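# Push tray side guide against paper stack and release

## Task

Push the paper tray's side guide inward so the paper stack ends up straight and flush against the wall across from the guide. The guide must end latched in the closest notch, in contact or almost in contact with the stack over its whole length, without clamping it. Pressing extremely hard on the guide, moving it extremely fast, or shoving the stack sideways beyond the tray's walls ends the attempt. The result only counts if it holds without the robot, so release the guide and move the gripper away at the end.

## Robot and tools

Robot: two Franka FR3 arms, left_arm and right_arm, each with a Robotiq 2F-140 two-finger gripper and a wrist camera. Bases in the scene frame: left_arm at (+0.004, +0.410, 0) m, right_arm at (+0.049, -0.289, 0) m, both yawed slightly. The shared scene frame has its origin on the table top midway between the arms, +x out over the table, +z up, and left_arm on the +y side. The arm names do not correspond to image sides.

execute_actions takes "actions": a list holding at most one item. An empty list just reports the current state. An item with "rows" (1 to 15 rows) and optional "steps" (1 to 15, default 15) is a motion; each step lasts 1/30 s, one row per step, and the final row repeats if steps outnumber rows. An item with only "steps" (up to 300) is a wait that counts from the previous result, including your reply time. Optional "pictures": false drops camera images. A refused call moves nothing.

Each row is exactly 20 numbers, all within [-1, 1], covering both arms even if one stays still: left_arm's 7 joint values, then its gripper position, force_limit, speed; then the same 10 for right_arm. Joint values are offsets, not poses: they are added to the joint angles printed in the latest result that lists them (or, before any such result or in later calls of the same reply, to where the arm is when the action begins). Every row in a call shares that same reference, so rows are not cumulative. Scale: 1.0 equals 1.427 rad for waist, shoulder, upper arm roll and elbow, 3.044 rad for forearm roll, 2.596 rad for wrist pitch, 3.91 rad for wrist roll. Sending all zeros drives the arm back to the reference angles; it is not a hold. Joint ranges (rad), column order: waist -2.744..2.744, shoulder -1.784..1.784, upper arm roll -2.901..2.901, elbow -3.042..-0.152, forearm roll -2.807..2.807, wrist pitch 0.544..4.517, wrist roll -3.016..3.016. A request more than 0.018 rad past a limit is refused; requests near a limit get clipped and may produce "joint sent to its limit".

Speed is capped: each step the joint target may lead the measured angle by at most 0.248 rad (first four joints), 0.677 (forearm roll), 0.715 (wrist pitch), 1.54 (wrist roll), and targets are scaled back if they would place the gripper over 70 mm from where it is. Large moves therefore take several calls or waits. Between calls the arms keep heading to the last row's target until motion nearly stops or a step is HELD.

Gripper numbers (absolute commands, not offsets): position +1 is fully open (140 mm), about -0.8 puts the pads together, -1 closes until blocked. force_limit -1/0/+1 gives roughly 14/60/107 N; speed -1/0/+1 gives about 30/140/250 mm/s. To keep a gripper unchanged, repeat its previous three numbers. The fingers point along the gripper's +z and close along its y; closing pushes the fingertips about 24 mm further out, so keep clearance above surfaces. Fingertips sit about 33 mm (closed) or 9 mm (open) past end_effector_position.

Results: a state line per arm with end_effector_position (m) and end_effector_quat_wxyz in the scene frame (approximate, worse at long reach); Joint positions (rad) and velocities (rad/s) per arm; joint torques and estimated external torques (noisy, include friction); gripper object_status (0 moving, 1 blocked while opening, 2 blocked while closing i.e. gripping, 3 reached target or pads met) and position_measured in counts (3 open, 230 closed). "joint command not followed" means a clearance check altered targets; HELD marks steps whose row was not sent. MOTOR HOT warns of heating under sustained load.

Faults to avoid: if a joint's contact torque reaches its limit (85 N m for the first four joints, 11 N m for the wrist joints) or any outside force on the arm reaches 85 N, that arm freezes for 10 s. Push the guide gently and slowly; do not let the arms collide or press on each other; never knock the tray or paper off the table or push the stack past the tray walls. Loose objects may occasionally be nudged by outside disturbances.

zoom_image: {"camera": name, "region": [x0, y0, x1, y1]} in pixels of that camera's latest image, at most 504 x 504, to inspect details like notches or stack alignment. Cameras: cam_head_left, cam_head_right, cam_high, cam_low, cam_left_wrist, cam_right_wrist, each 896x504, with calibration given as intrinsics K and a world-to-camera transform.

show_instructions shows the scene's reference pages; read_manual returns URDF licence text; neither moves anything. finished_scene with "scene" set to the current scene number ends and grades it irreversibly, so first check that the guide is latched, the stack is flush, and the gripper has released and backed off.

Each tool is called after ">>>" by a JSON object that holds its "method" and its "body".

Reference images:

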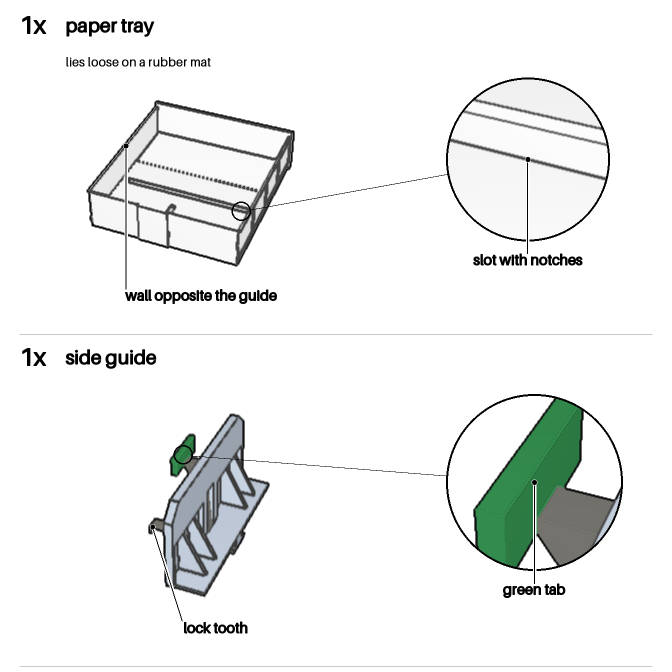

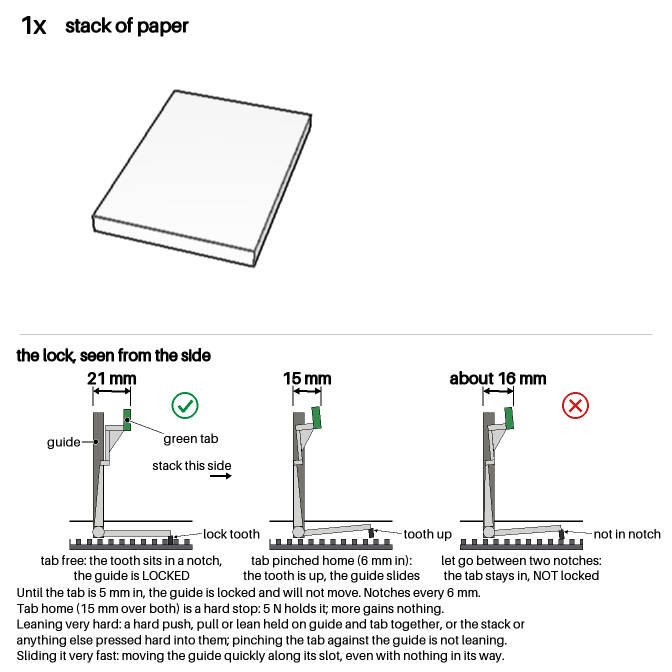

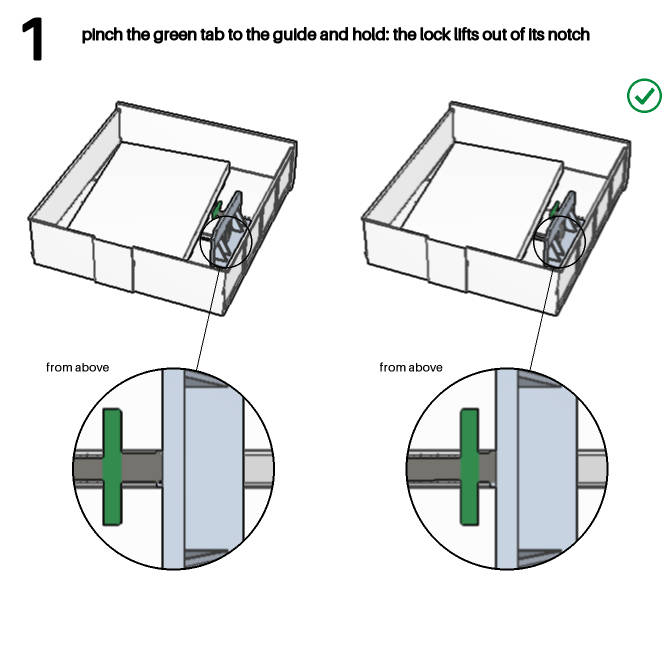

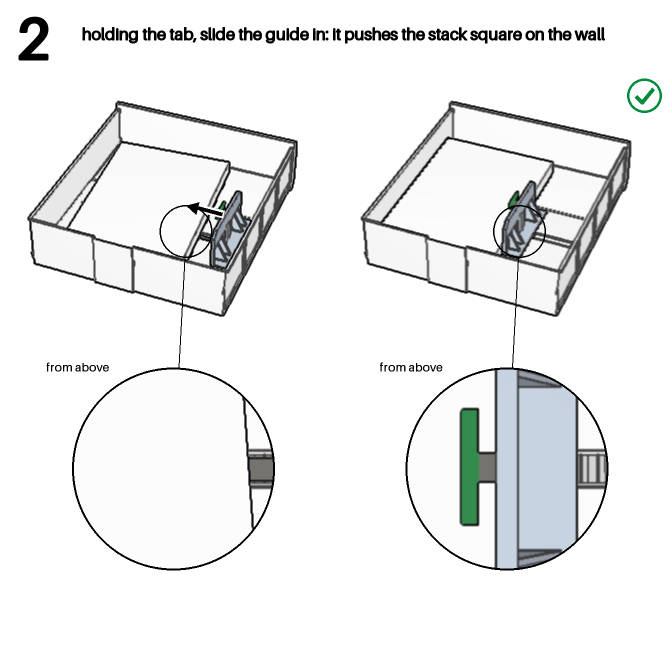

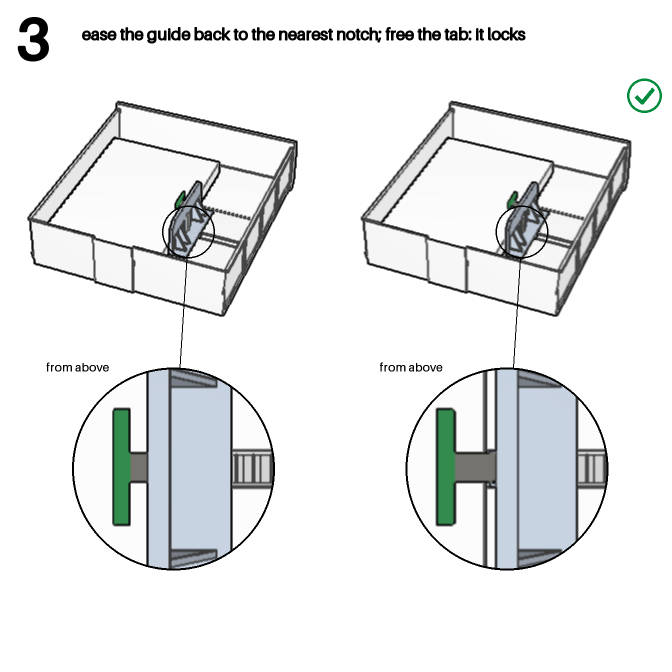

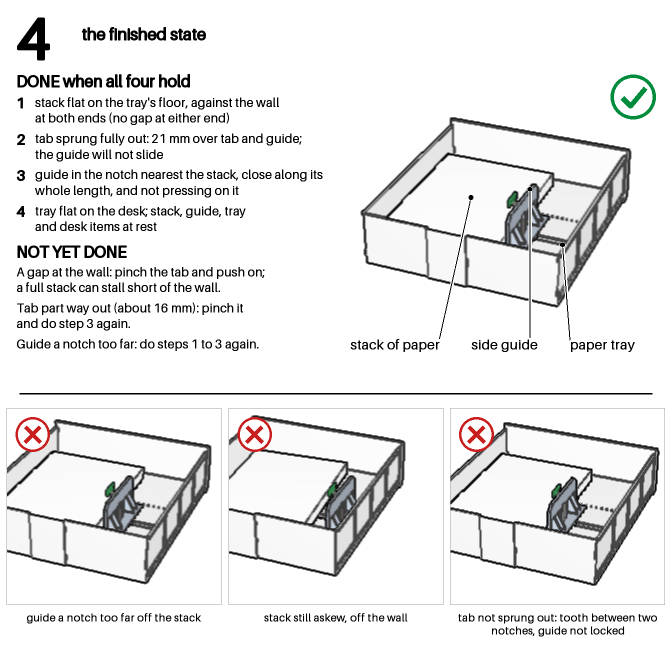

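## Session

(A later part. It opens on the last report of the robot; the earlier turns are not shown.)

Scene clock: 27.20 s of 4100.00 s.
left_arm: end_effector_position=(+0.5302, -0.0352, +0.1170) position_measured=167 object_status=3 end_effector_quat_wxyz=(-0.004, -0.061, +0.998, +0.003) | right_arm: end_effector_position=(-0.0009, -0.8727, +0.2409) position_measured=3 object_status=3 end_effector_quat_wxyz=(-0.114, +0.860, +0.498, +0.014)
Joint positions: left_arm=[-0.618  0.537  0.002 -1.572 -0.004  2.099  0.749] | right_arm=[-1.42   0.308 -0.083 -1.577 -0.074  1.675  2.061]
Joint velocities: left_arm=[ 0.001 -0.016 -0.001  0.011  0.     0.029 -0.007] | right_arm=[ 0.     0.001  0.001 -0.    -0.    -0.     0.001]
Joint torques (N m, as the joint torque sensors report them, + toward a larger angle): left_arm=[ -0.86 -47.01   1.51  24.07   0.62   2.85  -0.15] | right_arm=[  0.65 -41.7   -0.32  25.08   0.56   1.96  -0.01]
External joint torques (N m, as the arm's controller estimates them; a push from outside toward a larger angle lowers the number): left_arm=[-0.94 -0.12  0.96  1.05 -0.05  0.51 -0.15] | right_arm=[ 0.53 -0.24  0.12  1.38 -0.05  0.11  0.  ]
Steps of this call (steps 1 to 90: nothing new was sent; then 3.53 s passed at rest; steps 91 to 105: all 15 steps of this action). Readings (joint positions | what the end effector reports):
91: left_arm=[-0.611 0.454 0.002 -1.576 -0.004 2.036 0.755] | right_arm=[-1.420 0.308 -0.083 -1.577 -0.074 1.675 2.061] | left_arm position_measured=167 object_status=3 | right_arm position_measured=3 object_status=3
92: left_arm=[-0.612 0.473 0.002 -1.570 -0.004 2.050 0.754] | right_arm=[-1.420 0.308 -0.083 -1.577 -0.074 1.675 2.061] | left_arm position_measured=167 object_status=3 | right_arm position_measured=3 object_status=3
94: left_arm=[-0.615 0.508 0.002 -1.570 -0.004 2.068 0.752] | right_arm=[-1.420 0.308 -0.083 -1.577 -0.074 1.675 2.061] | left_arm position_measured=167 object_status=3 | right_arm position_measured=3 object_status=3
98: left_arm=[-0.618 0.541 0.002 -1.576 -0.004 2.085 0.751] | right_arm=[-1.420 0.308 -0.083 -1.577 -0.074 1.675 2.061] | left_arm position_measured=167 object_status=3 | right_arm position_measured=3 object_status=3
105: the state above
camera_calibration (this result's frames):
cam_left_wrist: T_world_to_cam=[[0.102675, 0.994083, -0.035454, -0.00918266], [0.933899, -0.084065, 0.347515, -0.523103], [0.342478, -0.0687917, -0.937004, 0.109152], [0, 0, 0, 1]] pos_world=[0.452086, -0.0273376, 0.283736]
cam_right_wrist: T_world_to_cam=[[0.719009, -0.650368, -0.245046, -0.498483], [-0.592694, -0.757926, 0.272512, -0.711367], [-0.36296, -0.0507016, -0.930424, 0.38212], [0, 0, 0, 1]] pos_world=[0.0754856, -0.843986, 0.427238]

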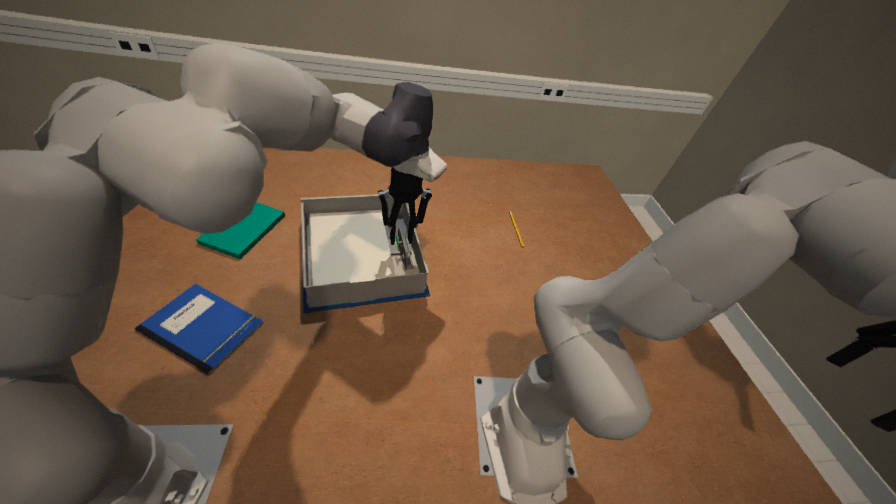

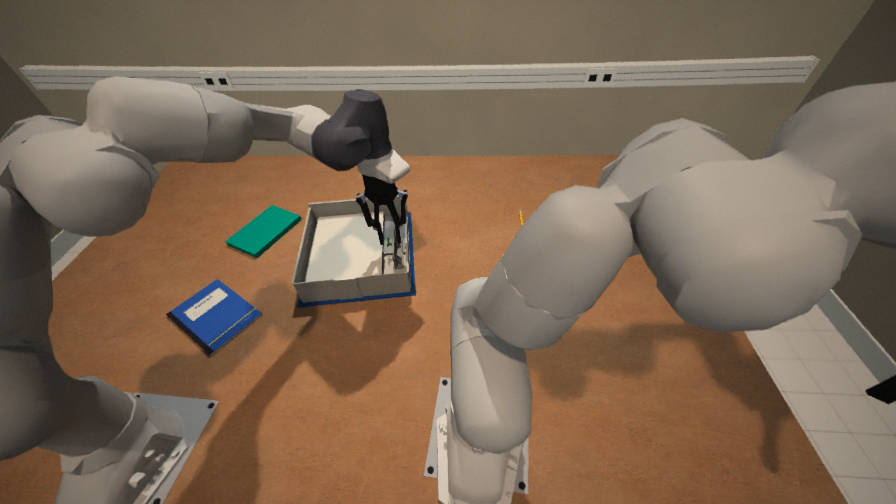

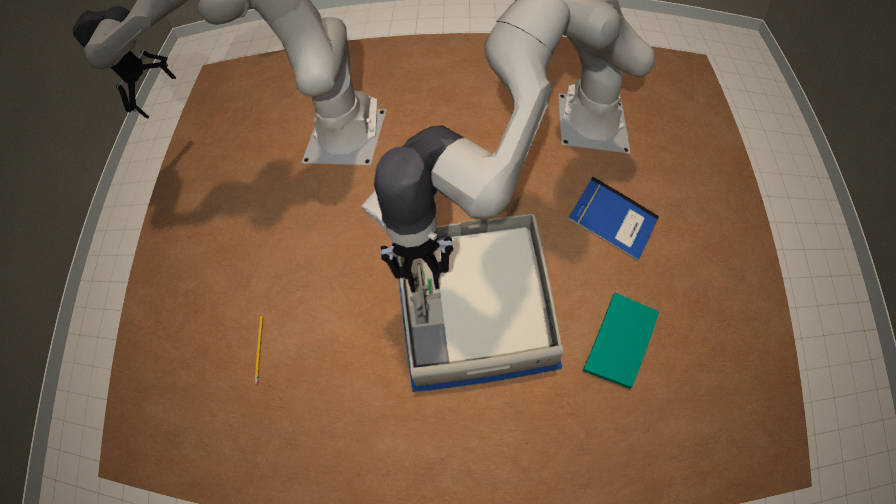

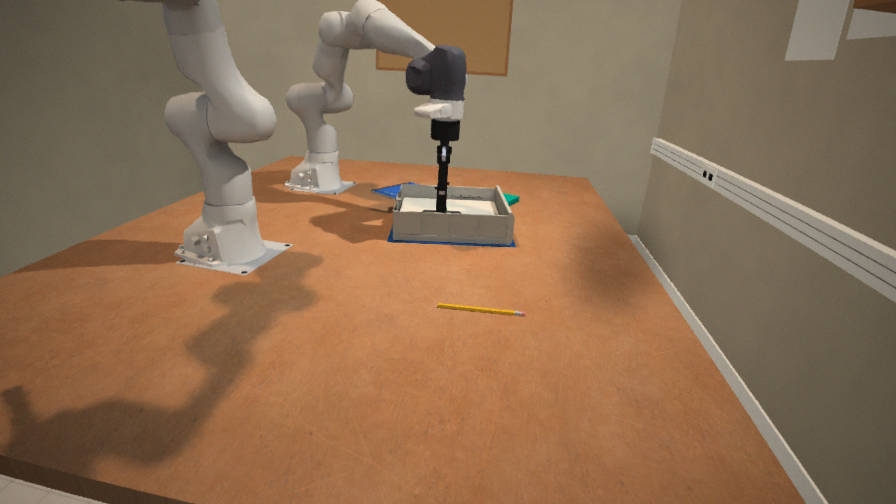

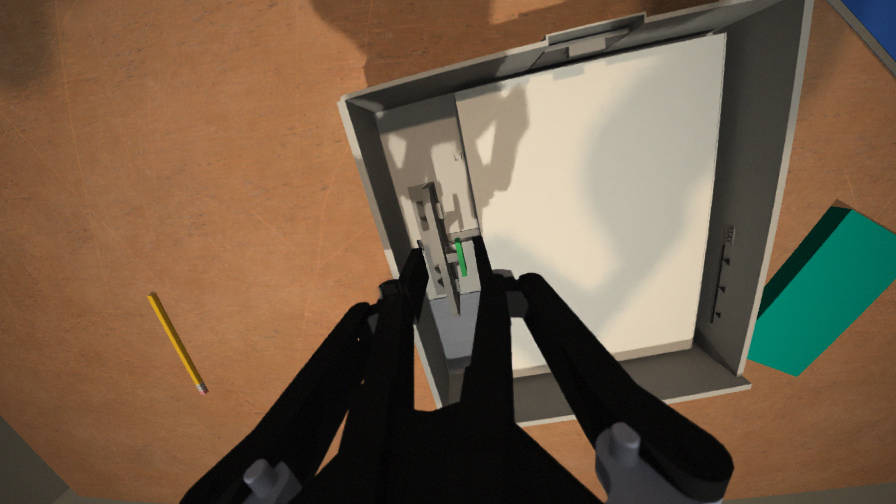

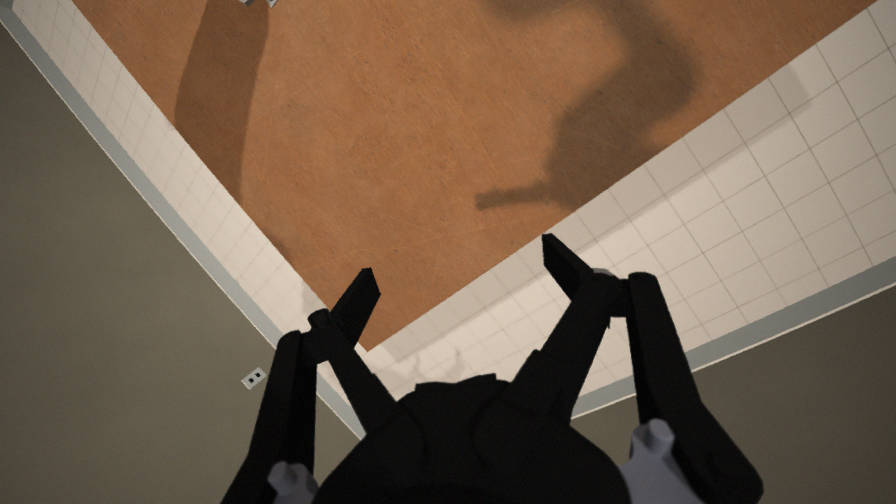

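>>> {"method": "execute_actions", "body": {"actions": [{"rows":[[-0.001,0.021,0,-0.014,0,0.021,0,-0.3,-1,-1,0,0,0,0,0,0,0,1,0,0]]}], "pictures": false}}

>>> {"method": "execute_actions", "body": {"actions": [{"rows":[[0,0,0,0,0,0.002,0,-0.5,-1,-1,0,0,0,0,0,0,0,1,0,0]]}]}}

>>> {"method": "zoom_image", "body": {"camera": "cam_left_wrist", "region": [350,150,550,330]}}

>>> {"method": "zoom_image", "body": {"camera": "cam_high", "region": [390,210,570,390]}}

Scene clock: 34.13 s of 4100.00 s.
left_arm: end_effector_position=(+0.5298, -0.0347, +0.0905) position_measured=167 object_status=3 end_effector_quat_wxyz=(-0.005, -0.062, +0.998, +0.003) | right_arm: end_effector_position=(-0.0009, -0.8727, +0.2409) position_measured=3 object_status=3 end_effector_quat_wxyz=(-0.114, +0.860, +0.498, +0.014)
Joint positions: left_arm=[-0.618  0.568  0.002 -1.593 -0.004  2.149  0.747] | right_arm=[-1.42   0.308 -0.083 -1.577 -0.074  1.675  2.061]
Joint velocities: left_arm=[ 0.    -0.002 -0.001  0.001  0.     0.017 -0.   ] | right_arm=[ 0.001  0.001  0.    -0.001  0.001 -0.     0.   ]
Joint torques (N m, as the joint torque sensors report them, + toward a larger angle): left_arm=[ -0.63 -47.92   2.1   23.9    0.62   2.85   0.09] | right_arm=[  0.65 -41.77  -0.32  24.81   0.49   2.    -0.03]
External joint torques (N m, as the arm's controller estimates them; a push from outside toward a larger angle lowers the number): left_arm=[-0.57 -0.01  1.63  0.85 -0.03  0.46  0.08] | right_arm=[ 0.42 -0.21  0.05  1.07 -0.13  0.16 -0.02]
Steps of this call (steps 1 to 15: the robot went on to your last target; steps 16 to 90: nothing new was sent; then 3.43 s passed at rest; steps 91 to 105: all 15 steps of this action). Readings (joint positions | what the end effector reports):
91: left_arm=[-0.618 0.538 0.002 -1.574 -0.004 2.112 0.747] | right_arm=[-1.420 0.308 -0.083 -1.577 -0.074 1.675 2.061] | left_arm position_measured=167 object_status=3 | right_arm position_measured=3 object_status=3
92: left_arm=[-0.618 0.543 0.002 -1.578 -0.004 2.120 0.747] | right_arm=[-1.420 0.308 -0.083 -1.577 -0.074 1.675 2.061] | left_arm position_measured=167 object_status=3 | right_arm position_measured=3 object_status=3
94: left_arm=[-0.618 0.556 0.002 -1.585 -0.004 2.130 0.747] | right_arm=[-1.420 0.308 -0.083 -1.577 -0.074 1.675 2.061] | left_arm position_measured=167 object_status=3 | right_arm position_measured=3 object_status=3
98: left_arm=[-0.618 0.569 0.002 -1.593 -0.004 2.141 0.747] | right_arm=[-1.420 0.308 -0.083 -1.577 -0.074 1.675 2.061] | left_arm position_measured=167 object_status=3 | right_arm position_measured=3 object_status=3
105: the state above

Scene clock: 34.63 s of 4100.00 s.
left_arm: end_effector_position=(+0.5305, -0.0353, +0.0907) position_measured=189 object_status=0 end_effector_quat_wxyz=(-0.004, -0.062, +0.998, +0.002) | right_arm: end_effector_position=(-0.0009, -0.8727, +0.2409) position_measured=3 object_status=3 end_effector_quat_wxyz=(-0.114, +0.860, +0.498, +0.014)
Joint positions: left_arm=[-0.618  0.568  0.002 -1.593 -0.004  2.152  0.747] | right_arm=[-1.42   0.308 -0.083 -1.577 -0.074  1.675  2.061]
Joint velocities: left_arm=[ 0.     0.     0.001 -0.    -0.     0.001 -0.001] | right_arm=[-0.    -0.    -0.001  0.     0.     0.     0.   ]
Joint torques (N m, as the joint torque sensors report them, + toward a larger angle): left_arm=[  0.13 -47.52   1.93  23.39   0.63   2.94   0.01] | right_arm=[  0.5  -41.81  -0.1   24.86   0.55   1.92  -0.03]
External joint torques (N m, as the arm's controller estimates them; a push from outside toward a larger angle lowers the number): left_arm=[-0.09  0.86  1.24  0.14 -0.03  0.51  0.01] | right_arm=[ 0.58 -0.31  0.52  1.16 -0.05  0.08 -0.03]
Steps of this call (steps 1 to 15: all 15 steps of this action). Readings (joint positions | what the end effector reports):
1: left_arm=[-0.618 0.568 0.002 -1.593 -0.004 2.149 0.747] | right_arm=[-1.420 0.308 -0.083 -1.577 -0.074 1.675 2.061] | left_arm position_measured=167 object_status=0 | right_arm position_measured=3 object_status=3
2: left_arm=[-0.618 0.568 0.002 -1.593 -0.004 2.150 0.747] | right_arm=[-1.420 0.308 -0.083 -1.577 -0.074 1.675 2.061] | left_arm position_measured=168 object_status=0 | right_arm position_measured=3 object_status=3
4: left_arm=[-0.618 0.568 0.002 -1.593 -0.004 2.151 0.747] | right_arm=[-1.420 0.308 -0.083 -1.577 -0.074 1.675 2.061] | left_arm position_measured=172 object_status=0 | right_arm position_measured=3 object_status=3
8: left_arm=[-0.618 0.568 0.002 -1.593 -0.004 2.151 0.747] | right_arm=[-1.420 0.308 -0.083 -1.577 -0.074 1.675 2.061] | left_arm position_measured=178 object_status=0 | right_arm position_measured=3 object_status=3
15: the state above
camera_calibration (this result's frames):
cam_left_wrist: T_world_to_cam=[[0.100984, 0.99424, -0.0358944, -0.00903754], [0.933729, -0.0822599, 0.3484, -0.51418], [0.343441, -0.0686984, -0.936658, 0.0838688], [0, 0, 0, 1]] pos_world=[0.452214, -0.0275493, 0.257372]
cam_right_wrist: T_world_to_cam=[[0.719009, -0.650368, -0.245046, -0.498483], [-0.592693, -0.757926, 0.272512, -0.711367], [-0.36296, -0.0507017, -0.930424, 0.38212], [0, 0, 0, 1]] pos_world=[0.0754856, -0.843986, 0.427238]

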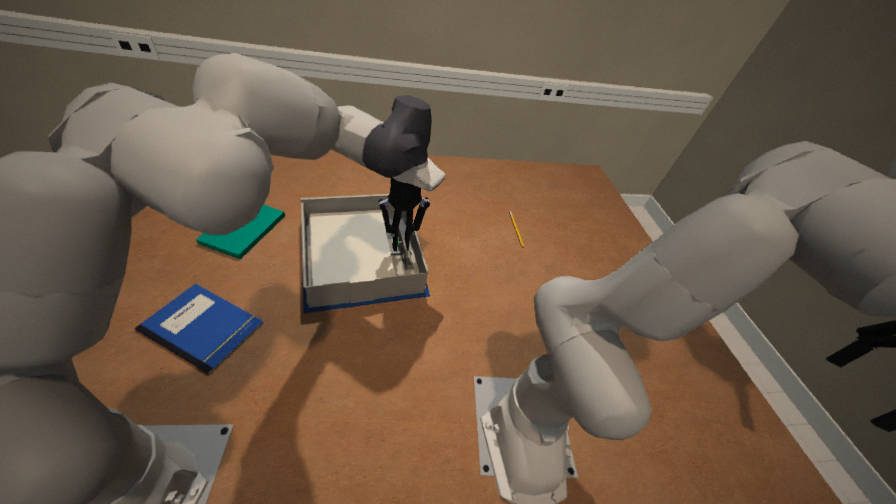

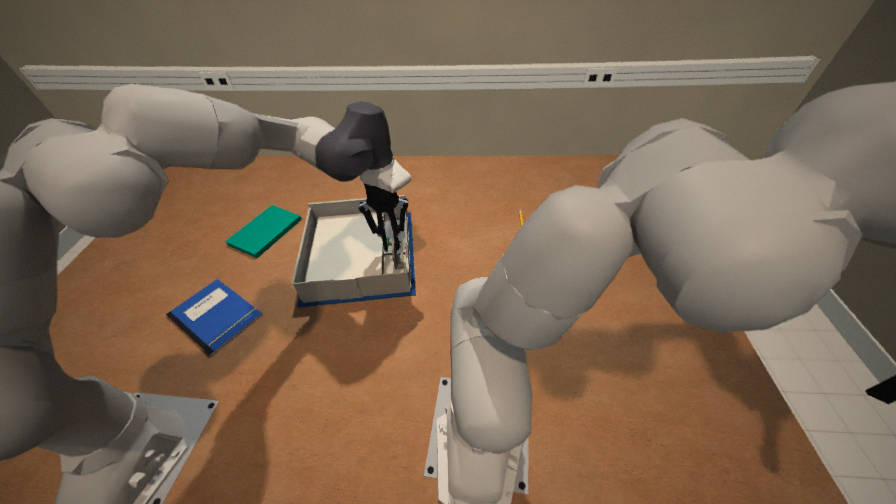

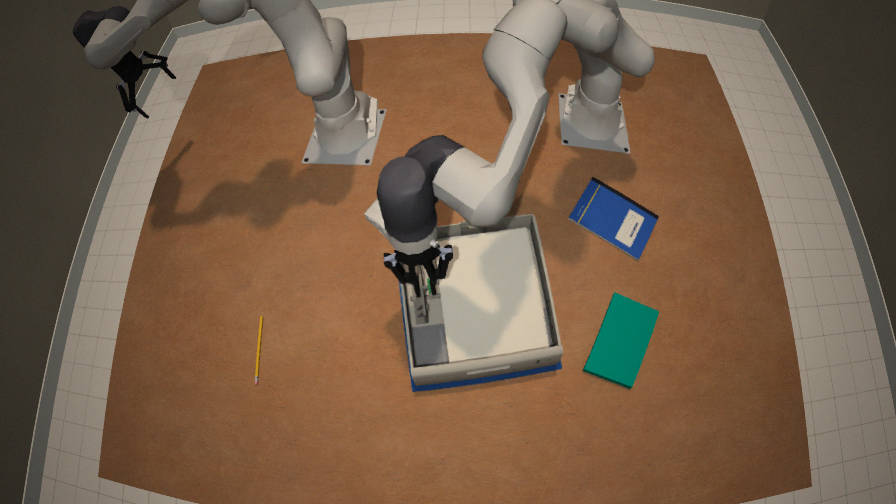

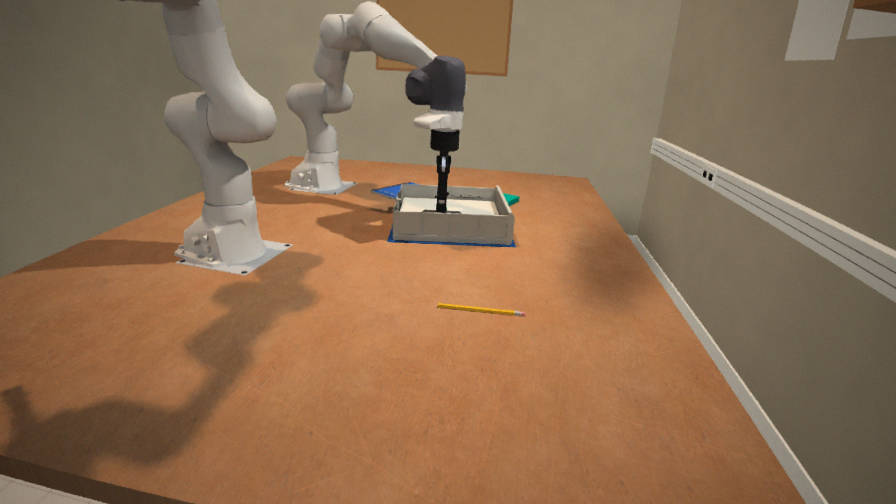

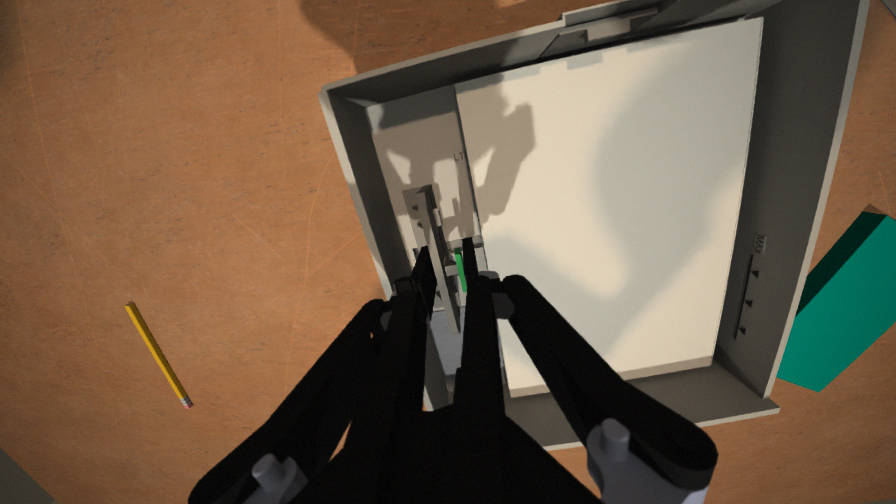

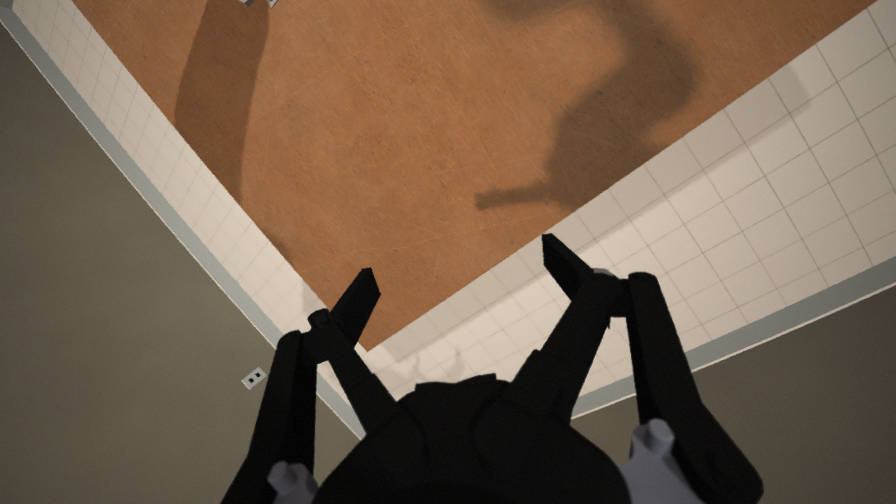

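Region (350, 150, 550, 330) of cam_left_wrist's 896x504 image, scaled by 2.520, with more detail than that image has; it fills the top 454 rows of this view, and the rest is white.

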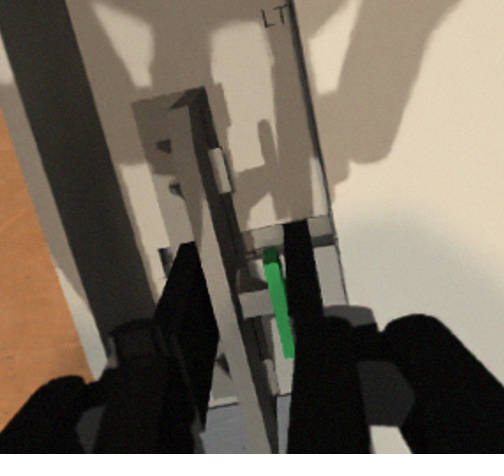

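Region (390, 210, 570, 390) of cam_high's 896x504 image, scaled by 2.800, with more detail than that image has.

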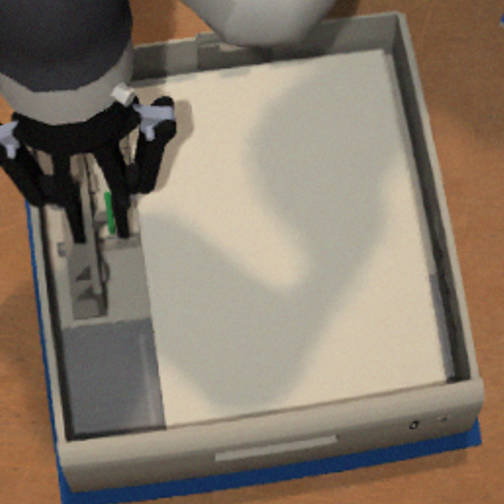

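>>> {"method": "execute_actions", "body": {"actions": [{"rows":[[0,0,0,0,0,0,0,-1,-0.8,-1,0,0,0,0,0,0,0,1,0,0]]}], "pictures": false}}

>>> {"method": "execute_actions", "body": {"actions": [{"rows":[[0.0045,-0.0082,0,-0.0136,0,0.004,0.0025,-1,-0.8,-1,0,0,0,0,0,0,0,1,0,0]]}], "pictures": false}}

>>> {"method": "execute_actions", "body": {"actions": [{"rows":[[0.0045,-0.0082,0,-0.0136,0,0.004,0.0025,-1,-0.8,-1,0,0,0,0,0,0,0,1,0,0]]}], "pictures": false}}

>>> {"method": "execute_actions", "body": {"actions": [{"rows":[[0.0045,-0.0082,0,-0.0136,0,0.004,0.0025,-1,-0.8,-1,0,0,0,0,0,0,0,1,0,0]]}]}}

Scene clock: 41.27 s of 4100.00 s.
left_arm: end_effector_position=(+0.5308, -0.0369, +0.0910) position_measured=208 object_status=0 end_effector_quat_wxyz=(-0.003, -0.063, +0.998, +0.001) | right_arm: end_effector_position=(-0.0009, -0.8727, +0.2409) position_measured=3 object_status=3 end_effector_quat_wxyz=(-0.114, +0.860, +0.498, +0.014)
Joint positions: left_arm=[-0.619  0.568  0.001 -1.593 -0.004  2.155  0.745] | right_arm=[-1.42   0.308 -0.083 -1.577 -0.074  1.675  2.061]
Joint velocities: left_arm=[ 0.     0.001  0.001  0.     0.    -0.001 -0.009] | right_arm=[-0.    -0.     0.001 -0.     0.     0.001  0.   ]
Joint torques (N m, as the joint torque sensors report them, + toward a larger angle): left_arm=[  0.78 -48.07   2.33  23.34   0.65   2.07   0.2 ] | right_arm=[  0.27 -41.88   0.07  24.86   0.53   1.94  -0.03]
External joint torques (N m, as the arm's controller estimates them; a push from outside toward a larger angle lowers the number): left_arm=[ 0.67  0.29  1.73  0.06 -0.01 -0.37  0.2 ] | right_arm=[ 0.23 -0.22  0.58  1.05 -0.08  0.08 -0.03]
Steps of this call (steps 1 to 15: the robot went on to your last target; steps 16 to 90: nothing new was sent; then 3.13 s passed at rest; steps 91 to 105: all 15 steps of this action). Readings (joint positions | what the end effector reports):
91: left_arm=[-0.618 0.568 0.002 -1.593 -0.004 2.152 0.747] | right_arm=[-1.420 0.308 -0.083 -1.577 -0.074 1.675 2.061] | left_arm position_measured=192 object_status=0 | right_arm position_measured=3 object_status=3
92: left_arm=[-0.618 0.568 0.002 -1.593 -0.004 2.152 0.747] | right_arm=[-1.420 0.308 -0.083 -1.577 -0.074 1.675 2.061] | left_arm position_measured=193 object_status=0 | right_arm position_measured=3 object_status=3
94: left_arm=[-0.618 0.568 0.002 -1.593 -0.004 2.152 0.747] | right_arm=[-1.420 0.308 -0.083 -1.577 -0.074 1.675 2.061] | left_arm position_measured=196 object_status=0 | right_arm position_measured=3 object_status=3
98: left_arm=[-0.618 0.568 0.001 -1.593 -0.004 2.155 0.747] | right_arm=[-1.420 0.308 -0.083 -1.577 -0.074 1.675 2.061] | left_arm position_measured=203 object_status=0 | right_arm position_measured=3 object_status=3
105: the state above

Scene clock: 41.77 s of 4100.00 s.
left_arm: end_effector_position=(+0.5299, -0.0325, +0.0909) position_measured=208 object_status=2 end_effector_quat_wxyz=(-0.003, -0.065, +0.998, +0.001) | right_arm: end_effector_position=(-0.0009, -0.8727, +0.2409) position_measured=3 object_status=3 end_effector_quat_wxyz=(-0.114, +0.860, +0.498, +0.014)
Joint positions: left_arm=[-0.614  0.557  0.001 -1.611 -0.004  2.162  0.745] | right_arm=[-1.42   0.308 -0.083 -1.577 -0.074  1.675  2.061]
Joint velocities: left_arm=[ 0.001 -0.001 -0.001  0.001  0.001  0.    -0.   ] | right_arm=[-0.     0.001  0.001 -0.001 -0.    -0.001 -0.001]
Joint torques (N m, as the joint torque sensors report them, + toward a larger angle): left_arm=[  1.55 -47.87   1.87  22.4    0.63   3.14   0.47] | right_arm=[  0.08 -41.95  -0.16  24.67   0.51   1.99  -0.1 ]
External joint torques (N m, as the arm's controller estimates them; a push from outside toward a larger angle lowers the number): left_arm=[ 1.62  0.18  1.43 -0.84 -0.02  0.7   0.47] | right_arm=[ 0.05 -0.56  0.36  1.03 -0.09  0.15 -0.09]
Steps of this call (steps 1 to 15: all 15 steps of this action). Readings (joint positions | what the end effector reports):
1: left_arm=[-0.618 0.565 0.001 -1.597 -0.004 2.158 0.745] | right_arm=[-1.420 0.308 -0.083 -1.577 -0.074 1.675 2.061] | left_arm position_measured=208 object_status=0 | right_arm position_measured=3 object_status=3
2: left_arm=[-0.617 0.563 0.001 -1.602 -0.004 2.159 0.745] | right_arm=[-1.420 0.308 -0.083 -1.577 -0.074 1.675 2.061] | left_arm position_measured=208 object_status=2 | right_arm position_measured=3 object_status=3
4: left_arm=[-0.615 0.559 0.001 -1.607 -0.004 2.160 0.745] | right_arm=[-1.420 0.308 -0.083 -1.577 -0.074 1.675 2.061] | left_arm position_measured=208 object_status=2 | right_arm position_measured=3 object_status=3
8: left_arm=[-0.614 0.557 0.001 -1.610 -0.004 2.162 0.745] | right_arm=[-1.420 0.308 -0.083 -1.577 -0.074 1.675 2.061] | left_arm position_measured=208 object_status=2 | right_arm position_measured=3 object_status=3
15: the state above

Scene clock: 42.27 s of 4100.00 s.
left_arm: end_effector_position=(+0.5291, -0.0281, +0.0909) position_measured=208 object_status=2 end_effector_quat_wxyz=(-0.003, -0.066, +0.998, +0.001) | right_arm: end_effector_position=(-0.0009, -0.8727, +0.2409) position_measured=3 object_status=3 end_effector_quat_wxyz=(-0.114, +0.860, +0.498, +0.014)
Joint positions: left_arm=[-0.61   0.546  0.001 -1.629 -0.004  2.17   0.747] | right_arm=[-1.42   0.308 -0.083 -1.577 -0.074  1.675  2.061]
Joint velocities: left_arm=[ 0.001  0.001 -0.    -0.001 -0.001  0.001  0.001] | right_arm=[-0.001  0.     0.001 -0.     0.     0.    -0.002]
Joint torques (N m, as the joint torque sensors report them, + toward a larger angle): left_arm=[  1.4  -47.37   2.16  22.28   0.62   3.07   0.37] | right_arm=[  0.21 -41.48  -0.13  24.58   0.54   1.97  -0.06]
External joint torques (N m, as the arm's controller estimates them; a push from outside toward a larger angle lowers the number): left_arm=[ 1.28  0.13  1.58 -0.8  -0.03  0.64  0.37] | right_arm=[ 0.17  0.08  0.39  0.86 -0.07  0.13 -0.06]
Steps of this call (steps 1 to 15: all 15 steps of this action). Readings (joint positions | what the end effector reports):
1: left_arm=[-0.614 0.554 0.001 -1.615 -0.004 2.165 0.745] | right_arm=[-1.420 0.308 -0.083 -1.577 -0.074 1.675 2.061] | left_arm position_measured=208 object_status=2 | right_arm position_measured=3 object_status=3
2: left_arm=[-0.613 0.552 0.001 -1.620 -0.004 2.166 0.745] | right_arm=[-1.420 0.308 -0.083 -1.577 -0.074 1.675 2.061] | left_arm position_measured=208 object_status=2 | right_arm position_measured=3 object_status=3
4: left_arm=[-0.611 0.548 0.001 -1.625 -0.004 2.167 0.745] | right_arm=[-1.420 0.308 -0.083 -1.577 -0.074 1.675 2.061] | left_arm position_measured=208 object_status=2 | right_arm position_measured=3 object_status=3
8: left_arm=[-0.610 0.547 0.001 -1.628 -0.004 2.169 0.746] | right_arm=[-1.420 0.308 -0.083 -1.577 -0.074 1.675 2.061] | left_arm position_measured=208 object_status=2 | right_arm position_measured=3 object_status=3
15: the state above

Scene clock: 42.77 s of 4100.00 s.
left_arm: end_effector_position=(+0.5282, -0.0237, +0.0908) position_measured=208 object_status=2 end_effector_quat_wxyz=(-0.003, -0.066, +0.998, +0.001) | right_arm: end_effector_position=(-0.0009, -0.8727, +0.2409) position_measured=3 object_status=3 end_effector_quat_wxyz=(-0.114, +0.860, +0.498, +0.014)
Joint positions: left_arm=[-0.606  0.535  0.001 -1.647 -0.004  2.177  0.75 ] | right_arm=[-1.42   0.308 -0.083 -1.577 -0.074  1.675  2.061]
Joint velocities: left_arm=[ 0.001  0.001  0.001 -0.001  0.     0.002  0.002] | right_arm=[ 0.001  0.001  0.     0.002 -0.001 -0.001 -0.001]
Joint torques (N m, as the joint torque sensors report them, + toward a larger angle): left_arm=[  1.4  -47.07   2.01  22.41   0.62   3.08   0.3 ] | right_arm=[  0.48 -41.93  -0.49  24.8    0.54   1.96  -0.07]
External joint torques (N m, as the arm's controller estimates them; a push from outside toward a larger angle lowers the number): left_arm=[ 1.17  0.23  1.35 -0.68 -0.03  0.64  0.29] | right_arm=[ 0.32 -0.41 -0.07  1.07 -0.08  0.11 -0.07]
Steps of this call (steps 1 to 15: all 15 steps of this action). Readings (joint positions | what the end effector reports):
1: left_arm=[-0.610 0.544 0.001 -1.633 -0.004 2.172 0.747] | right_arm=[-1.420 0.308 -0.083 -1.577 -0.074 1.675 2.061] | left_arm position_measured=208 object_status=2 | right_arm position_measured=3 object_status=3
2: left_arm=[-0.608 0.541 0.001 -1.638 -0.004 2.174 0.747] | right_arm=[-1.420 0.308 -0.083 -1.577 -0.074 1.675 2.061] | left_arm position_measured=208 object_status=2 | right_arm position_measured=3 object_status=3
4: left_arm=[-0.607 0.538 0.001 -1.643 -0.004 2.175 0.748] | right_arm=[-1.420 0.308 -0.083 -1.577 -0.074 1.675 2.061] | left_arm position_measured=208 object_status=2 | right_arm position_measured=3 object_status=3
8: left_arm=[-0.606 0.536 0.001 -1.646 -0.004 2.176 0.750] | right_arm=[-1.420 0.308 -0.083 -1.577 -0.074 1.675 2.061] | left_arm position_measured=208 object_status=2 | right_arm position_measured=3 object_status=3
15: the state above
camera_calibration (this result's frames):
cam_left_wrist: T_world_to_cam=[[0.0929227, 0.994926, -0.0385593, -0.0158778], [0.933448, -0.0735742, 0.351085, -0.510977], [0.346467, -0.0686169, -0.935549, 0.0838726], [0, 0, 0, 1]] pos_world=[0.449387, -0.0160424, 0.257251]
cam_right_wrist: T_world_to_cam=[[0.719009, -0.650368, -0.245046, -0.498483], [-0.592694, -0.757926, 0.272512, -0.711367], [-0.36296, -0.0507017, -0.930424, 0.382119], [0, 0, 0, 1]] pos_world=[0.0754856, -0.843986, 0.427238]

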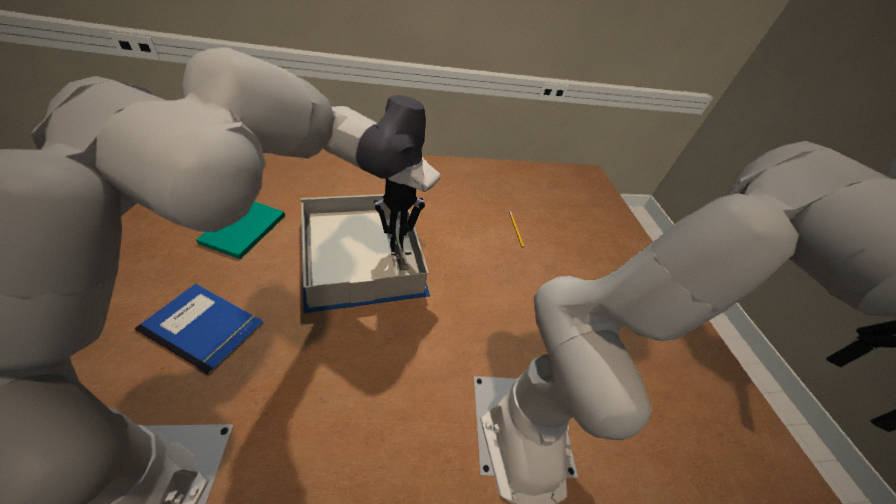

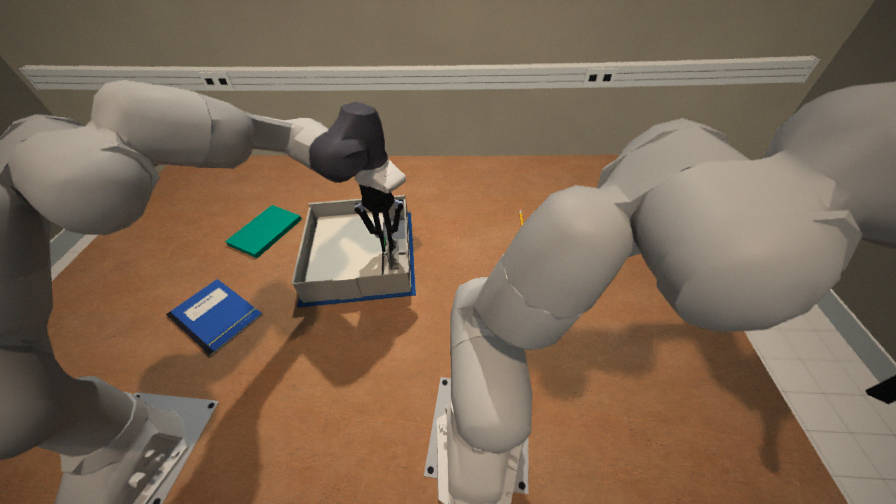

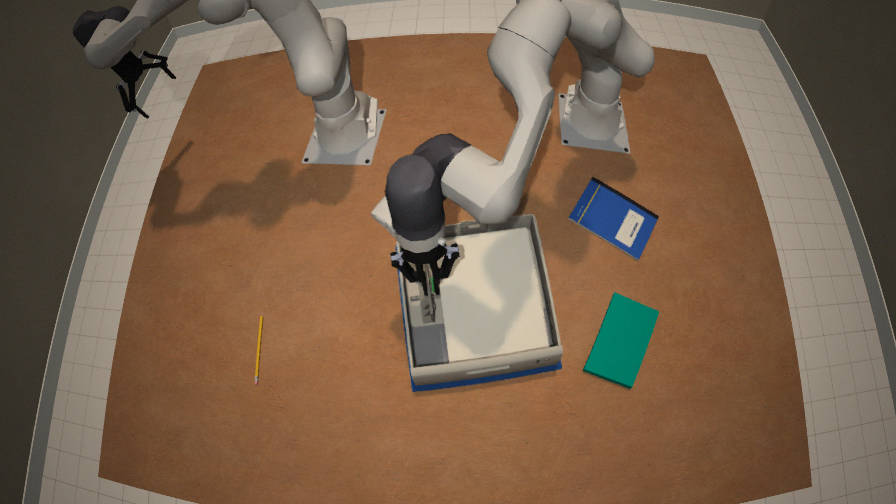

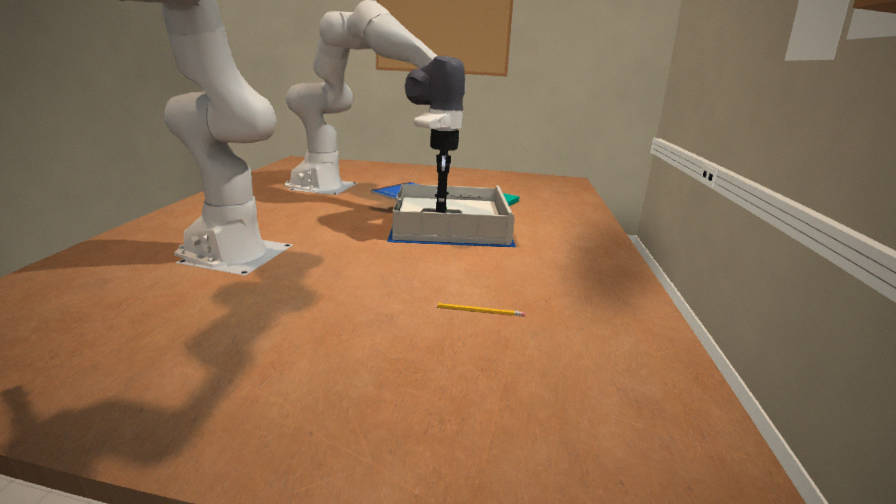

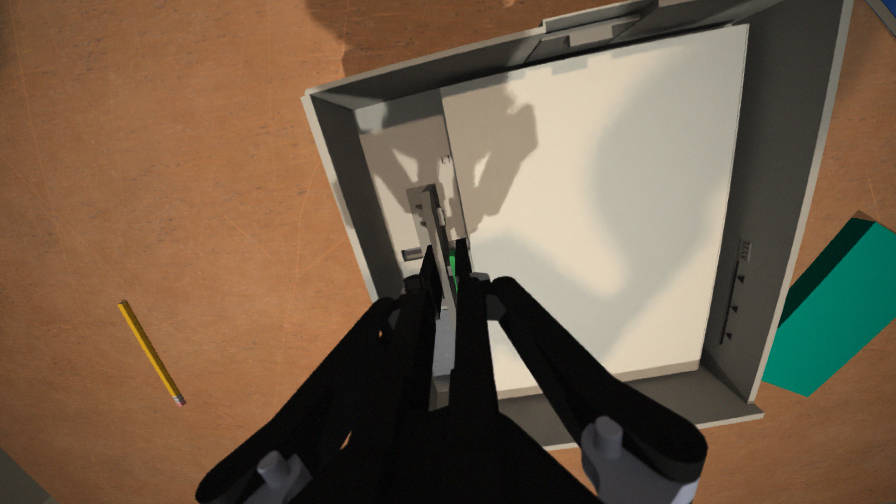

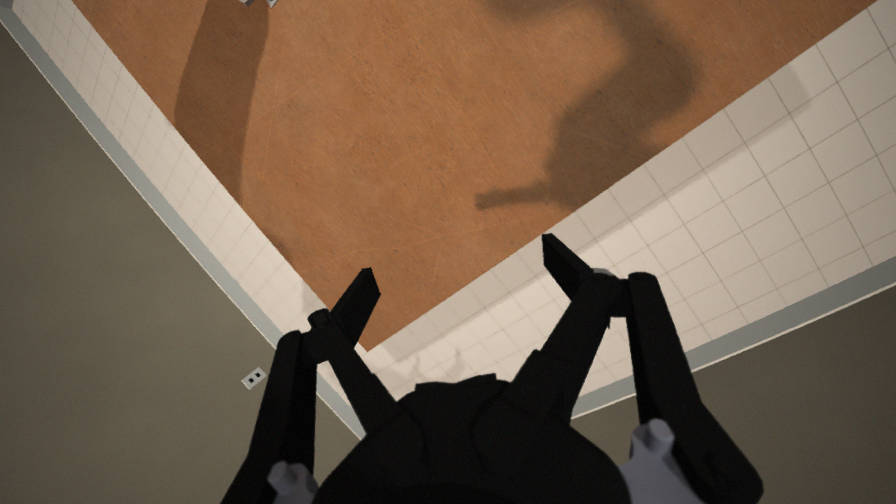

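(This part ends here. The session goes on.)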